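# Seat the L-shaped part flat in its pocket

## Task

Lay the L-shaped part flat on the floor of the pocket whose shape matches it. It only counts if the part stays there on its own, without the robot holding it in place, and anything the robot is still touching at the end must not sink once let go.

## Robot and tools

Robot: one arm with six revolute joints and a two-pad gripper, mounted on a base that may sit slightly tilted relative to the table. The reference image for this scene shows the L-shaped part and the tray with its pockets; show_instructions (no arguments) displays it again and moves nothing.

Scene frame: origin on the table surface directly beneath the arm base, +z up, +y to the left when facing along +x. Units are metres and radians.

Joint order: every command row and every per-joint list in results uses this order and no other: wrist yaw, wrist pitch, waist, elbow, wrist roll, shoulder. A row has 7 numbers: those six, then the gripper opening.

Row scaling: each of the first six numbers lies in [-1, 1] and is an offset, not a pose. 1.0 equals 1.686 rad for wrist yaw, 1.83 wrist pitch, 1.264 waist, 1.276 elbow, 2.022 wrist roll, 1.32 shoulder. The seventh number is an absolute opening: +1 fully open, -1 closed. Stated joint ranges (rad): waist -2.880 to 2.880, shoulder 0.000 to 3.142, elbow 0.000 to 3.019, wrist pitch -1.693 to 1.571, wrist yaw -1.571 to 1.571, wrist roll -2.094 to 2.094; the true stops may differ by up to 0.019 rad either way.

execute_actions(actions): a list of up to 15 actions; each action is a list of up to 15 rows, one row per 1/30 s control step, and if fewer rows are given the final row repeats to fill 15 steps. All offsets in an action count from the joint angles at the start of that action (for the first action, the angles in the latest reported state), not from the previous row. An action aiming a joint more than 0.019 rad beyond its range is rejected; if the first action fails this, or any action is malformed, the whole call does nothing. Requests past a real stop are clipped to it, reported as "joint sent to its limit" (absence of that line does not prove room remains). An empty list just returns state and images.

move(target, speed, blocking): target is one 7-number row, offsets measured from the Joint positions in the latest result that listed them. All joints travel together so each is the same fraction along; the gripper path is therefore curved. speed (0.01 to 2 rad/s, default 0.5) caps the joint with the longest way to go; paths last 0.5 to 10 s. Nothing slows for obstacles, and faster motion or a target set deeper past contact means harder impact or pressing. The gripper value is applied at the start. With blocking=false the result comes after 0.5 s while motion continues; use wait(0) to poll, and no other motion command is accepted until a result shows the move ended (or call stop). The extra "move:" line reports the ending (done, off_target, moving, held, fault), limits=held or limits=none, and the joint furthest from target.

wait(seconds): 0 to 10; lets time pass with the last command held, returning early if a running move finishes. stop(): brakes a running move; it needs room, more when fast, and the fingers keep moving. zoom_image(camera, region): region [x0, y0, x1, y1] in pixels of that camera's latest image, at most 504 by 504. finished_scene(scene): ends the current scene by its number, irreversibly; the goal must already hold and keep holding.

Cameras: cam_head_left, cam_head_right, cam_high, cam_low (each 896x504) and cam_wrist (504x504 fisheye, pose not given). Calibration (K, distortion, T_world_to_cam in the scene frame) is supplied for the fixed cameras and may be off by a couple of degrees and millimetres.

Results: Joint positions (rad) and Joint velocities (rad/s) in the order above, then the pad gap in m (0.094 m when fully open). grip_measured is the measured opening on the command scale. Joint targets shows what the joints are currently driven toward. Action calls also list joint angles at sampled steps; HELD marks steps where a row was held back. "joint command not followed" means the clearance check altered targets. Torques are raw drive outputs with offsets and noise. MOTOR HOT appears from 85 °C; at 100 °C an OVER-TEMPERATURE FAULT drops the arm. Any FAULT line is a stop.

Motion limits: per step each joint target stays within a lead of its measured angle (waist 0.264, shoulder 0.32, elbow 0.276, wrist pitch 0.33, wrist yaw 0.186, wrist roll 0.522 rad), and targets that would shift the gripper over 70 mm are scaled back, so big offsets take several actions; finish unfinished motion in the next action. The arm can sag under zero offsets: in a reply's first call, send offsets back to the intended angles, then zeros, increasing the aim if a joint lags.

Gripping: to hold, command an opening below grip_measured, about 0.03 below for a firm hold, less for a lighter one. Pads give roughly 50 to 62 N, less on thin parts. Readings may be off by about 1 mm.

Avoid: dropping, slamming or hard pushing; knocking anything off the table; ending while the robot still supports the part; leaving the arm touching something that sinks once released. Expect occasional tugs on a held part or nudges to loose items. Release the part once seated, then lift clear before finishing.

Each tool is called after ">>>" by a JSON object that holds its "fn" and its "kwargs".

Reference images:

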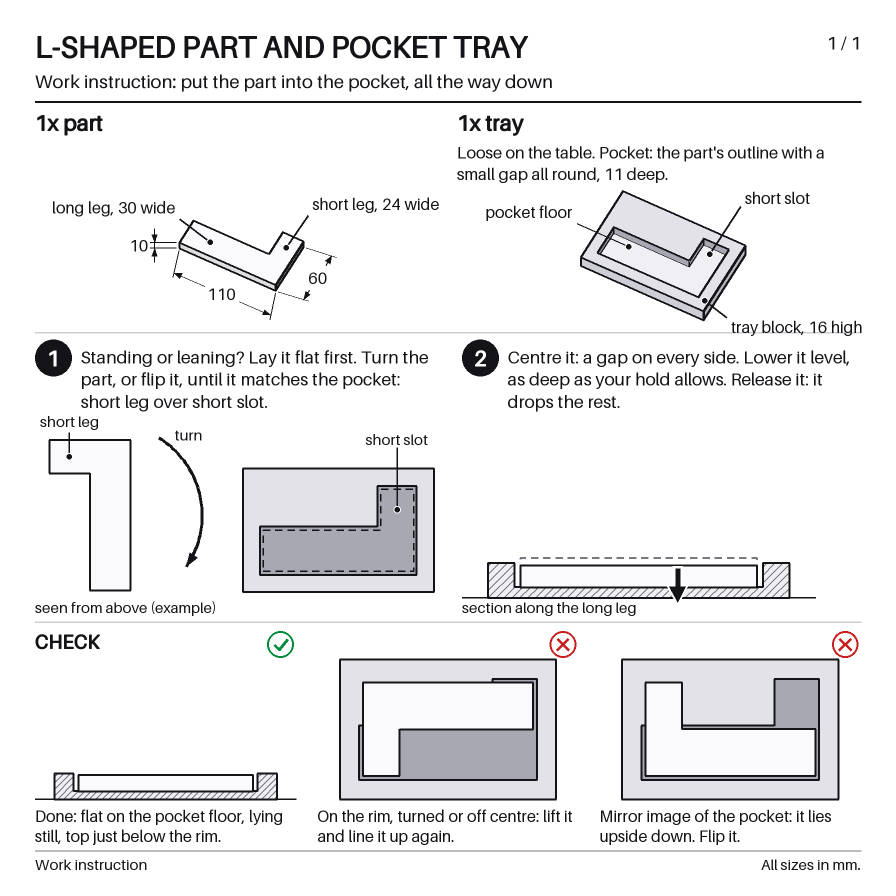

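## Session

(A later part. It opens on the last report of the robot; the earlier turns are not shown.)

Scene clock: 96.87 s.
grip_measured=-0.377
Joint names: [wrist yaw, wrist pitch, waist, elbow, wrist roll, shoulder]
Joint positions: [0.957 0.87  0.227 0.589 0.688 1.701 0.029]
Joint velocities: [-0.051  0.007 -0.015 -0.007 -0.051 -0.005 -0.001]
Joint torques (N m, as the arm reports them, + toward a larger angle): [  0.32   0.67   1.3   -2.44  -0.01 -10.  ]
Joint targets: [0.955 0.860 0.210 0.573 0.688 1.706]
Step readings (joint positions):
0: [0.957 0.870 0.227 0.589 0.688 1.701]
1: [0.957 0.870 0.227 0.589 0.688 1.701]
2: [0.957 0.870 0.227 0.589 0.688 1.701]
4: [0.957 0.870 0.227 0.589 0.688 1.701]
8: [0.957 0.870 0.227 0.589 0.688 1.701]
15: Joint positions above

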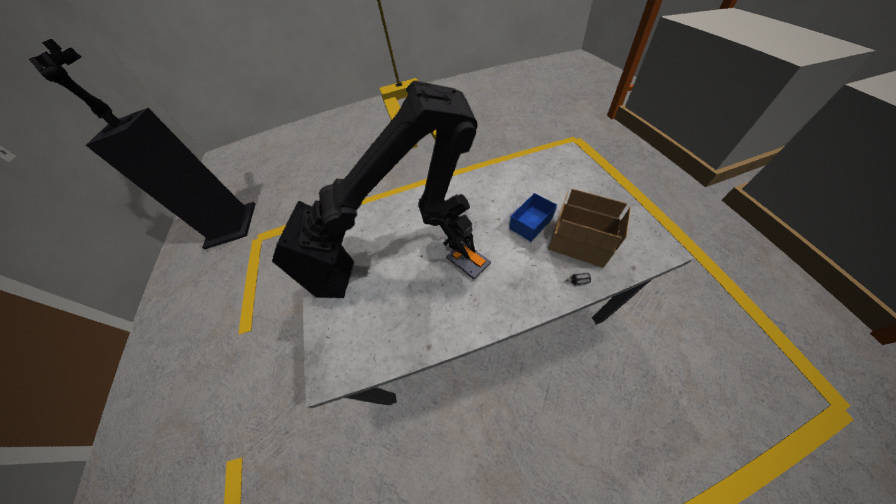

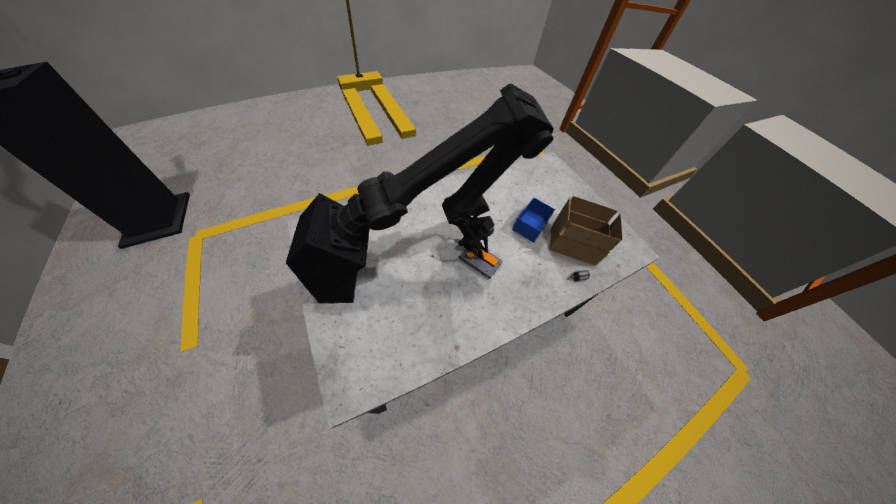

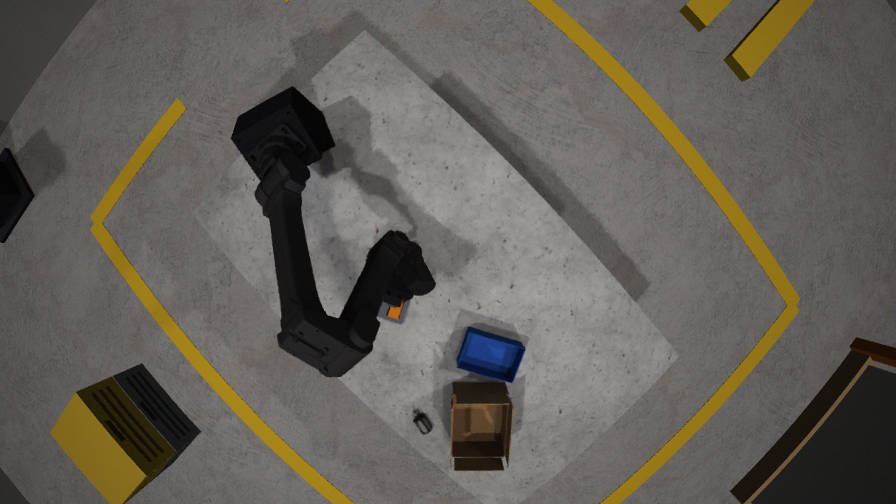

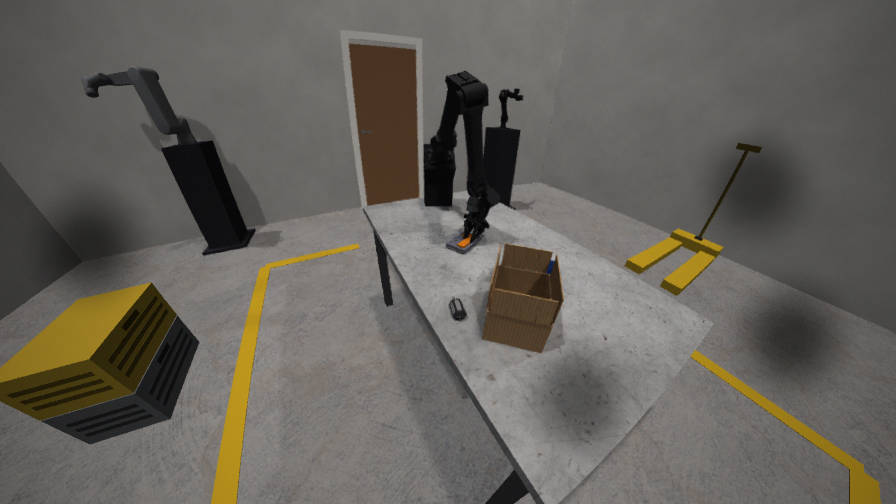

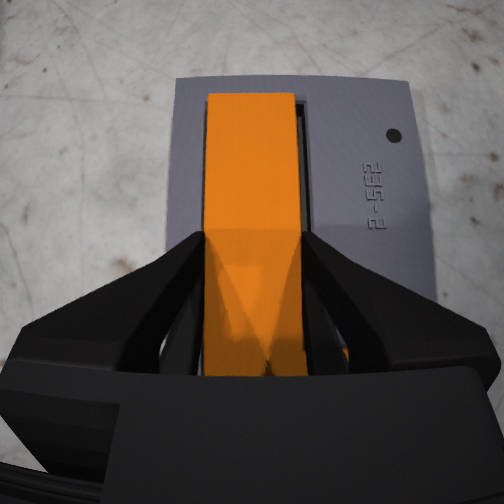

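>>> {"fn": "execute_actions", "kwargs": {"actions": [[[-0.0012,-0.003,-0.008,-0.008,0.0,0.0,-0.41],[-0.0012,-0.003,-0.004,-0.004,0.0,-0.003,-0.40],[-0.0012,-0.003,-0.002,-0.002,0.0,-0.006,-0.39],[-0.0012,-0.003,-0.002,-0.002,0.0,-0.006,-0.38],[-0.0012,-0.003,-0.002,-0.002,0.0,-0.006,-0.37],[-0.0012,-0.003,-0.002,-0.002,0.0,-0.006,-0.36],[-0.0012,-0.003,-0.002,-0.002,0.0,-0.006,-0.34],[-0.0012,-0.003,-0.002,-0.002,0.0,-0.006,-0.32],[-0.0012,-0.003,-0.002,-0.002,0.0,-0.006,-0.29],[-0.0012,-0.003,-0.002,-0.002,0.0,-0.006,-0.26],[-0.0012,-0.003,-0.002,-0.002,0.0,-0.006,-0.23],[-0.0012,-0.003,-0.002,-0.002,0.0,-0.006,-0.2]]]}}

>>> {"fn": "zoom_image", "kwargs": {"camera": "cam_low", "region": [435, 205, 500, 260]}}

Scene clock: 98.83 s.
grip_measured=-0.203
Joint names: [wrist yaw, wrist pitch, waist, elbow, wrist roll, shoulder]
Joint positions: [0.956 0.87  0.227 0.591 0.688 1.7   0.037]
Joint velocities: [ 0.022 -0.002  0.005 -0.012 -0.051 -0.005 -0.001]
Joint torques (N m, as the arm reports them, + toward a larger angle): [  0.39   0.82   2.48  -1.48  -0.01 -10.89]
Joint targets: [0.955 0.865 0.225 0.586 0.688 1.693]
Step readings (joint positions):
0: [0.957 0.870 0.227 0.589 0.688 1.701]
1: [0.957 0.870 0.227 0.589 0.688 1.701]
2: [0.957 0.870 0.227 0.589 0.688 1.701]
4: [0.957 0.870 0.227 0.589 0.688 1.701]
8: [0.958 0.870 0.227 0.589 0.688 1.701]
15: Joint positions above

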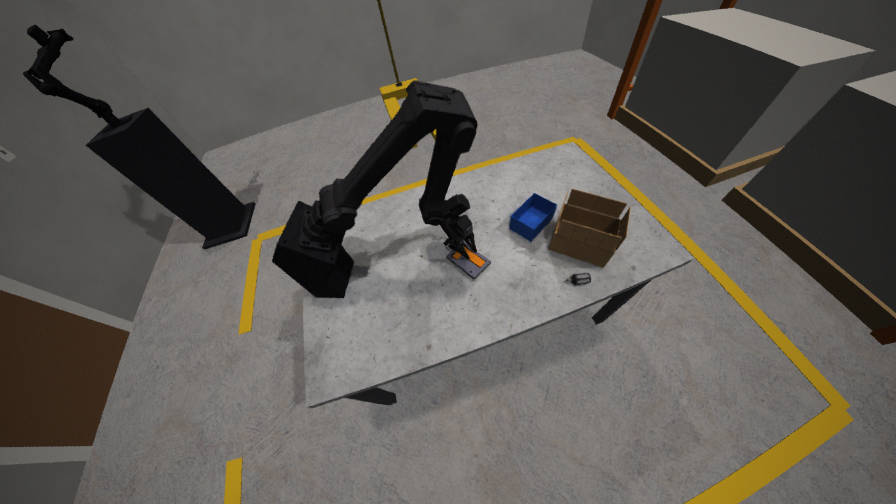

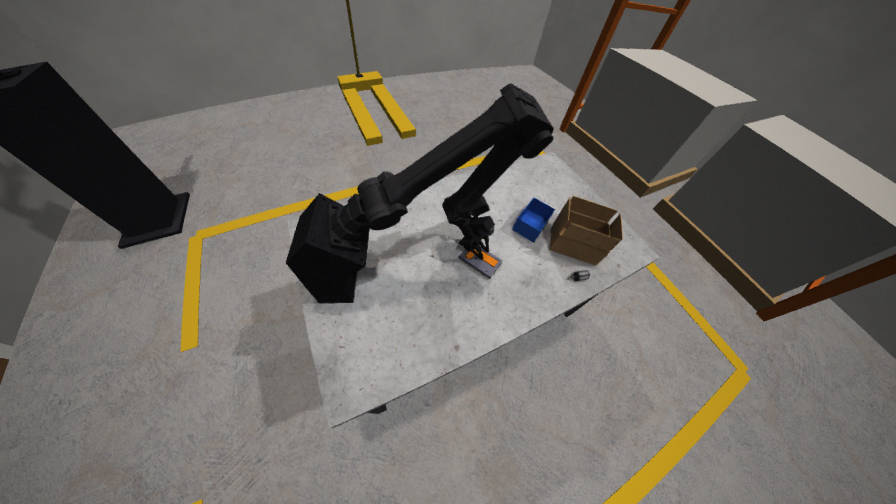

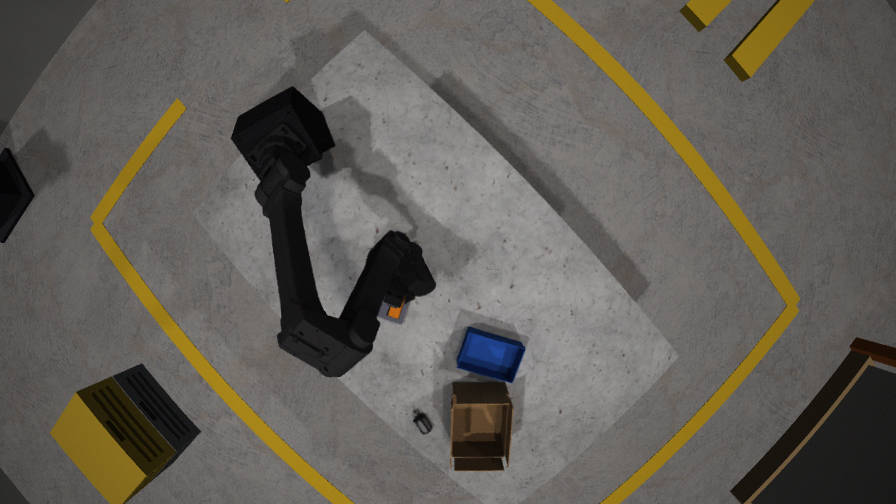

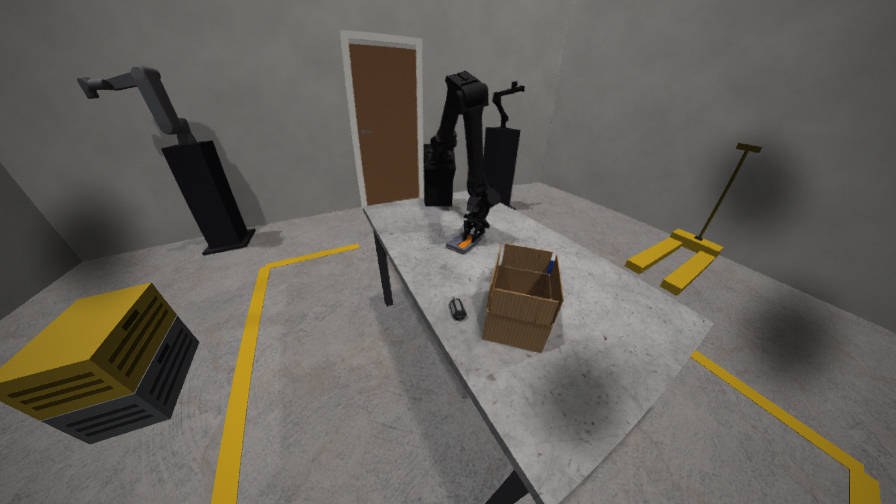

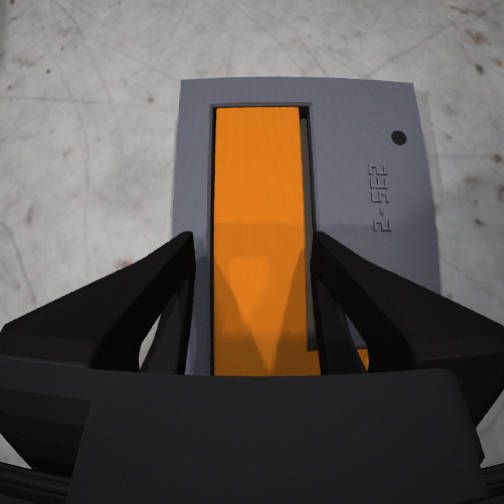

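Region (435, 205, 500, 260) of cam_low's 896x504 image, scaled by 7.754, with more detail than that image has; it fills the top 426 rows of this view, and the rest is white.

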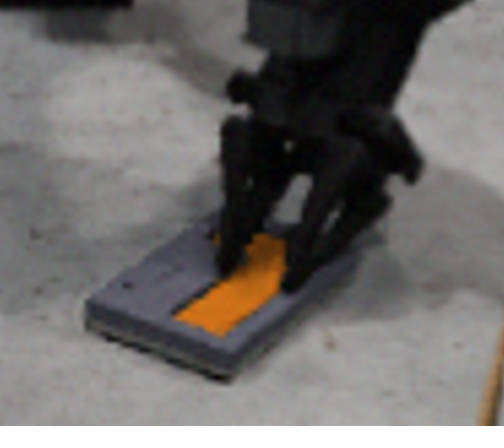

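The part dropped in. Retreat upward.

>>> {"fn": "move", "kwargs": {"target": [0,0,0.0,0.0,0,-0.09,-0.2], "speed": 0.25}}

>>> {"fn": "zoom_image", "kwargs": {"camera": "cam_head_left", "region": [430, 220, 510, 290]}}

Scene clock: 100.00 s.
grip_measured=-0.202
Joint names: [wrist yaw, wrist pitch, waist, elbow, wrist roll, shoulder]
Joint positions: [0.956 0.87  0.227 0.592 0.688 1.595 0.037]
Joint velocities: [ 0.007  0.002 -0.005 -0.012 -0.051 -0.005  0.   ]
Joint torques (N m, as the arm reports them, + toward a larger angle): [  0.38   1.16   2.48  -0.02  -0.01 -11.72]
Joint targets: [0.956 0.870 0.227 0.591 0.688 1.581]
move: done; limits=none; farthest joint: the shoulder, 0.014 radians from its target (0.119 radians at the start)

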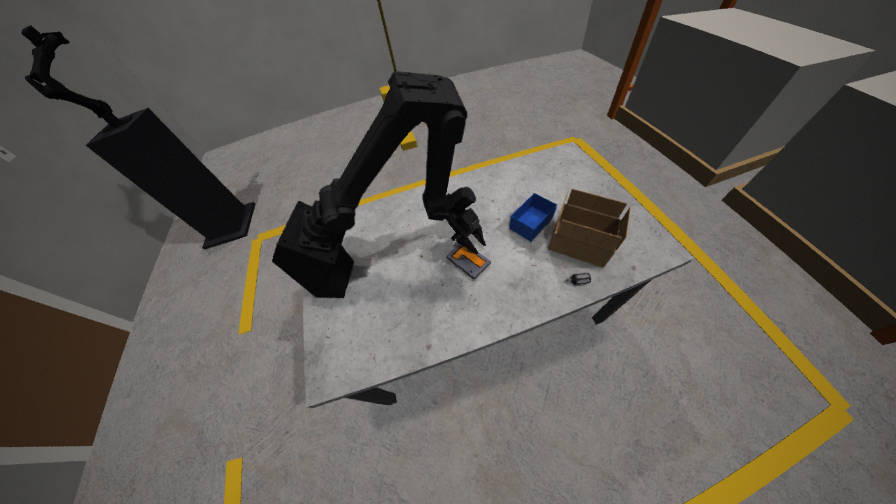

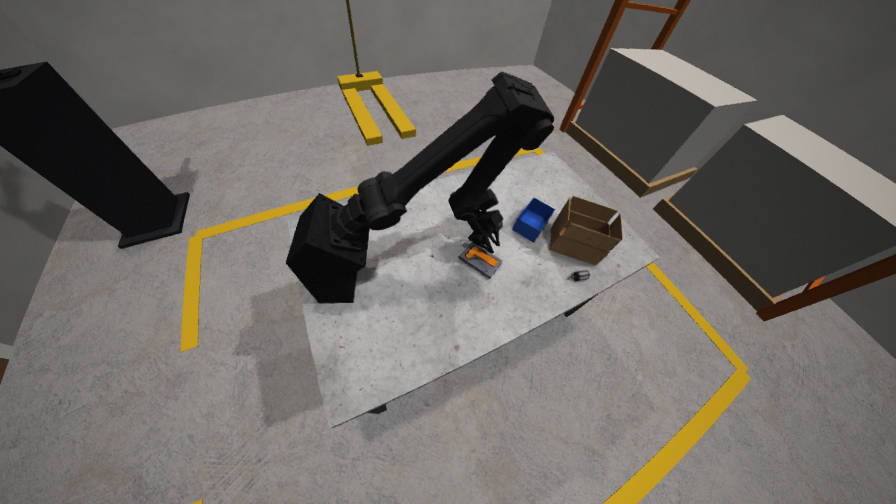

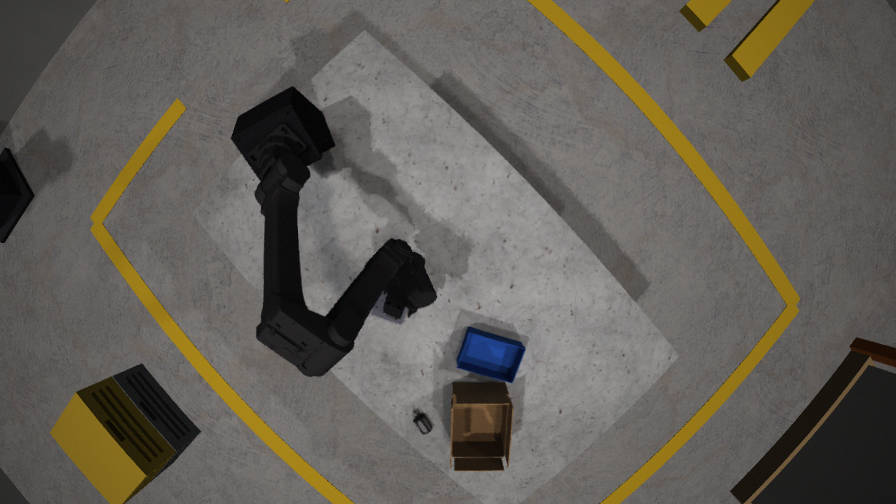

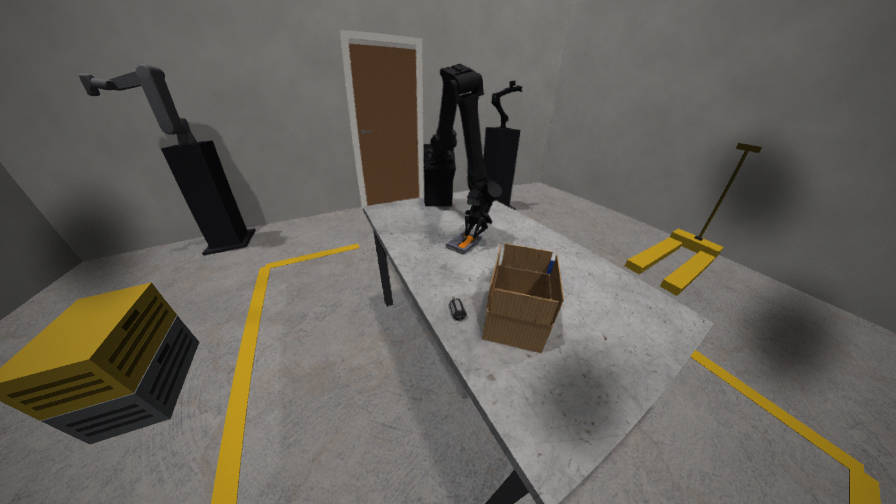

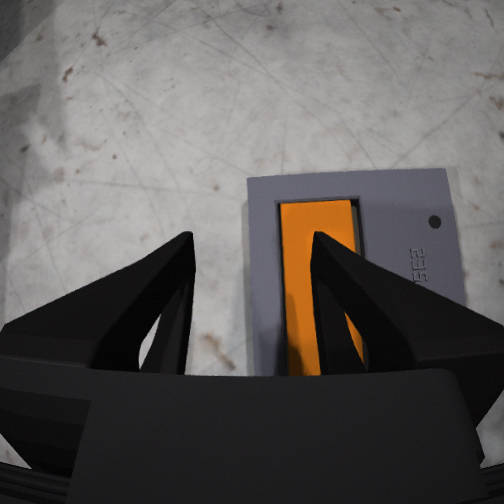

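Region (430, 220, 510, 290) of cam_head_left's 896x504 image, scaled by 6.300, with more detail than that image has; it fills the top 441 rows of this view, and the rest is white.

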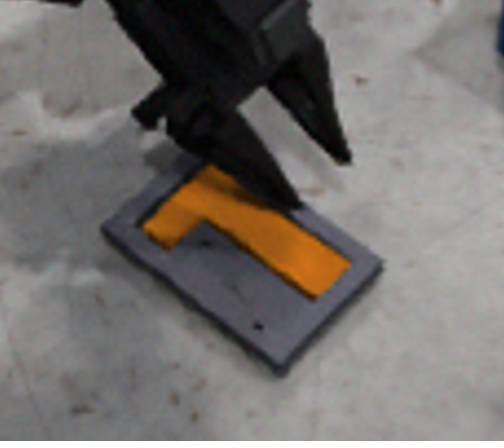

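>>> {"fn": "zoom_image", "kwargs": {"camera": "cam_head_right", "region": [450, 235, 510, 285]}}

>>> {"fn": "zoom_image", "kwargs": {"camera": "cam_low", "region": [440, 220, 490, 260]}}

Region (450, 235, 510, 285) of cam_head_right's 896x504 image, scaled by 8.400, with more detail than that image has.

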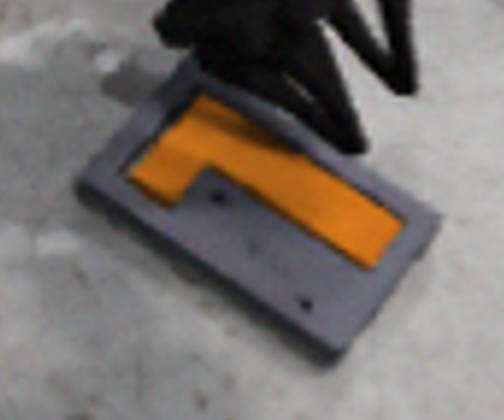

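Region (440, 220, 490, 260) of cam_low's 896x504 image, scaled by 10.080, with more detail than that image has; it fills the top 403 rows of this view, and the rest is white.

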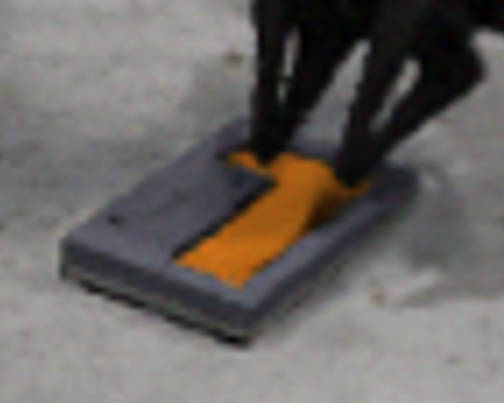

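>>> {"fn": "move", "kwargs": {"target": [0,0.05,0.11,-0.15,0,-0.011,-0.2], "speed": 0.4}}

Scene clock: 102.37 s.
grip_measured=-0.202
Joint names: [wrist yaw, wrist pitch, waist, elbow, wrist roll, shoulder]
Joint positions: [0.956 0.943 0.355 0.402 0.688 1.595 0.037]
Joint velocities: [-0.022 -0.012  0.005 -0.002 -0.066  0.005 -0.   ]
Joint torques (N m, as the arm reports them, + toward a larger angle): [ 0.37  1.76  3.44 -1.62 -0.01 -9.82]
Joint targets: [0.956 0.962 0.366 0.400 0.688 1.580]
move: done; limits=none; farthest joint: the wrist pitch, 0.019 radians from its target (0.091 radians at the start)

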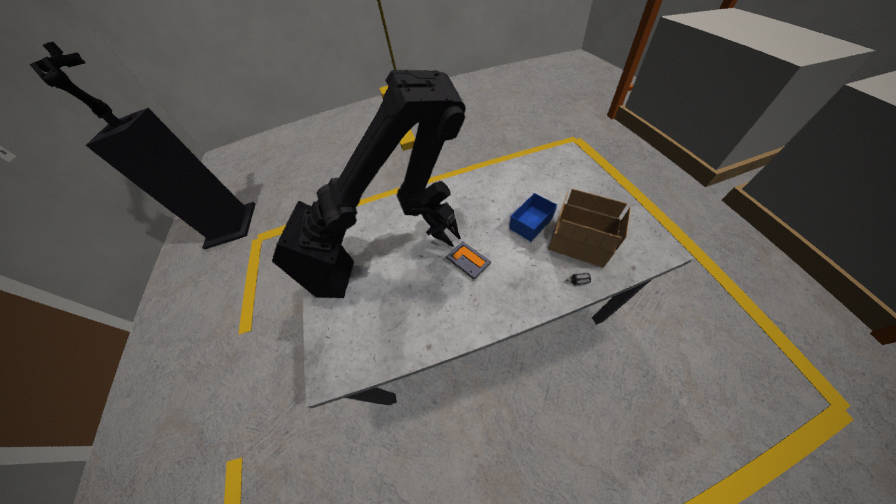

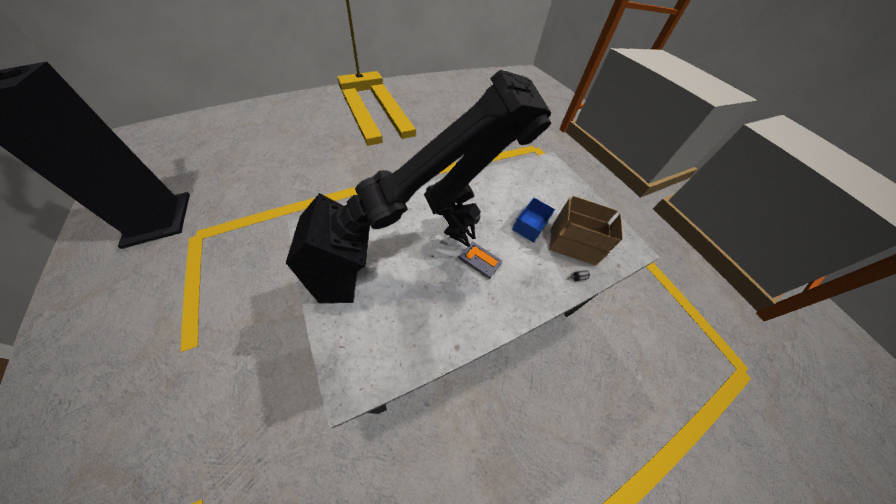

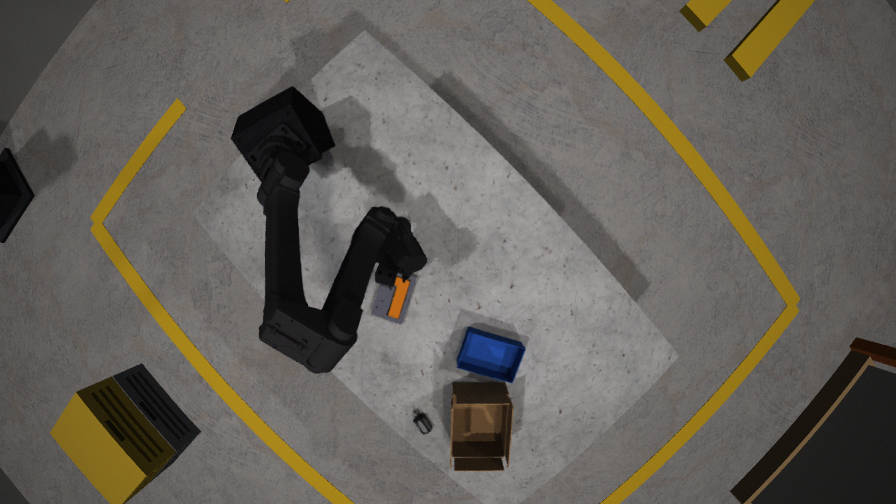

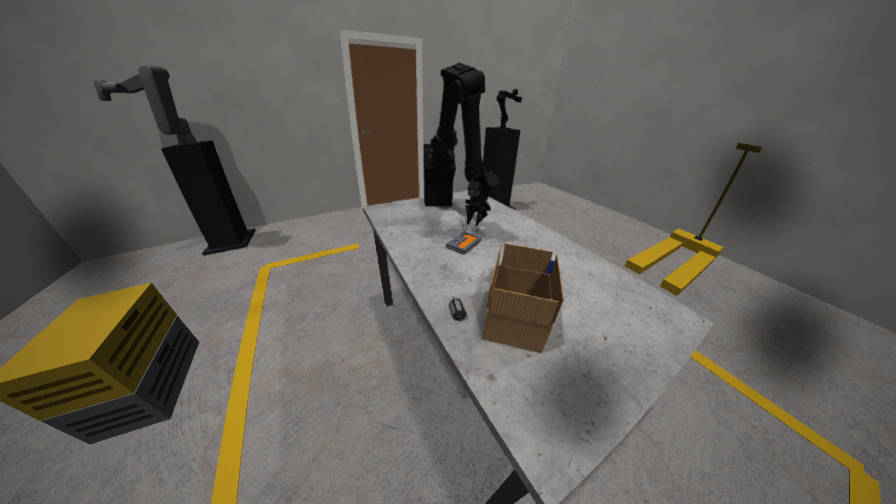

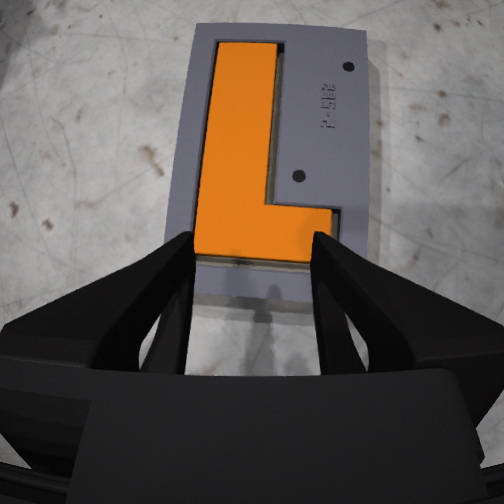

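>>> {"fn": "zoom_image", "kwargs": {"camera": "cam_wrist", "region": [180, 160, 360, 300]}}

>>> {"fn": "zoom_image", "kwargs": {"camera": "cam_low", "region": [440, 220, 490, 260]}}

Region (180, 160, 360, 300) of cam_wrist's 504x504 image, scaled by 2.800, with more detail than that image has.

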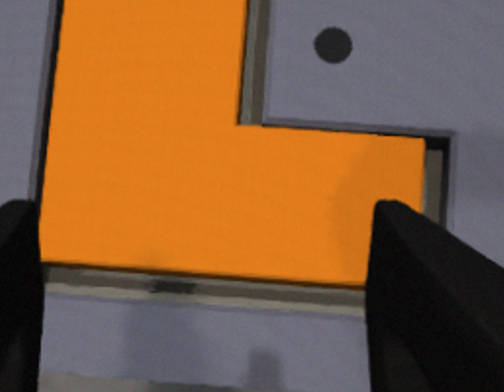

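Region (440, 220, 490, 260) of cam_low's 896x504 image, scaled by 10.080, with more detail than that image has; it fills the top 403 rows of this view, and the rest is white.

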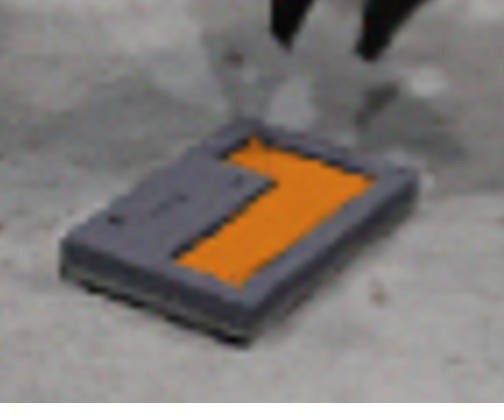

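Seated flat: chamfer visible all round, top below the rim.

>>> {"fn": "finished_scene", "kwargs": {"scene": 1}}

The scene is finished: the task was done.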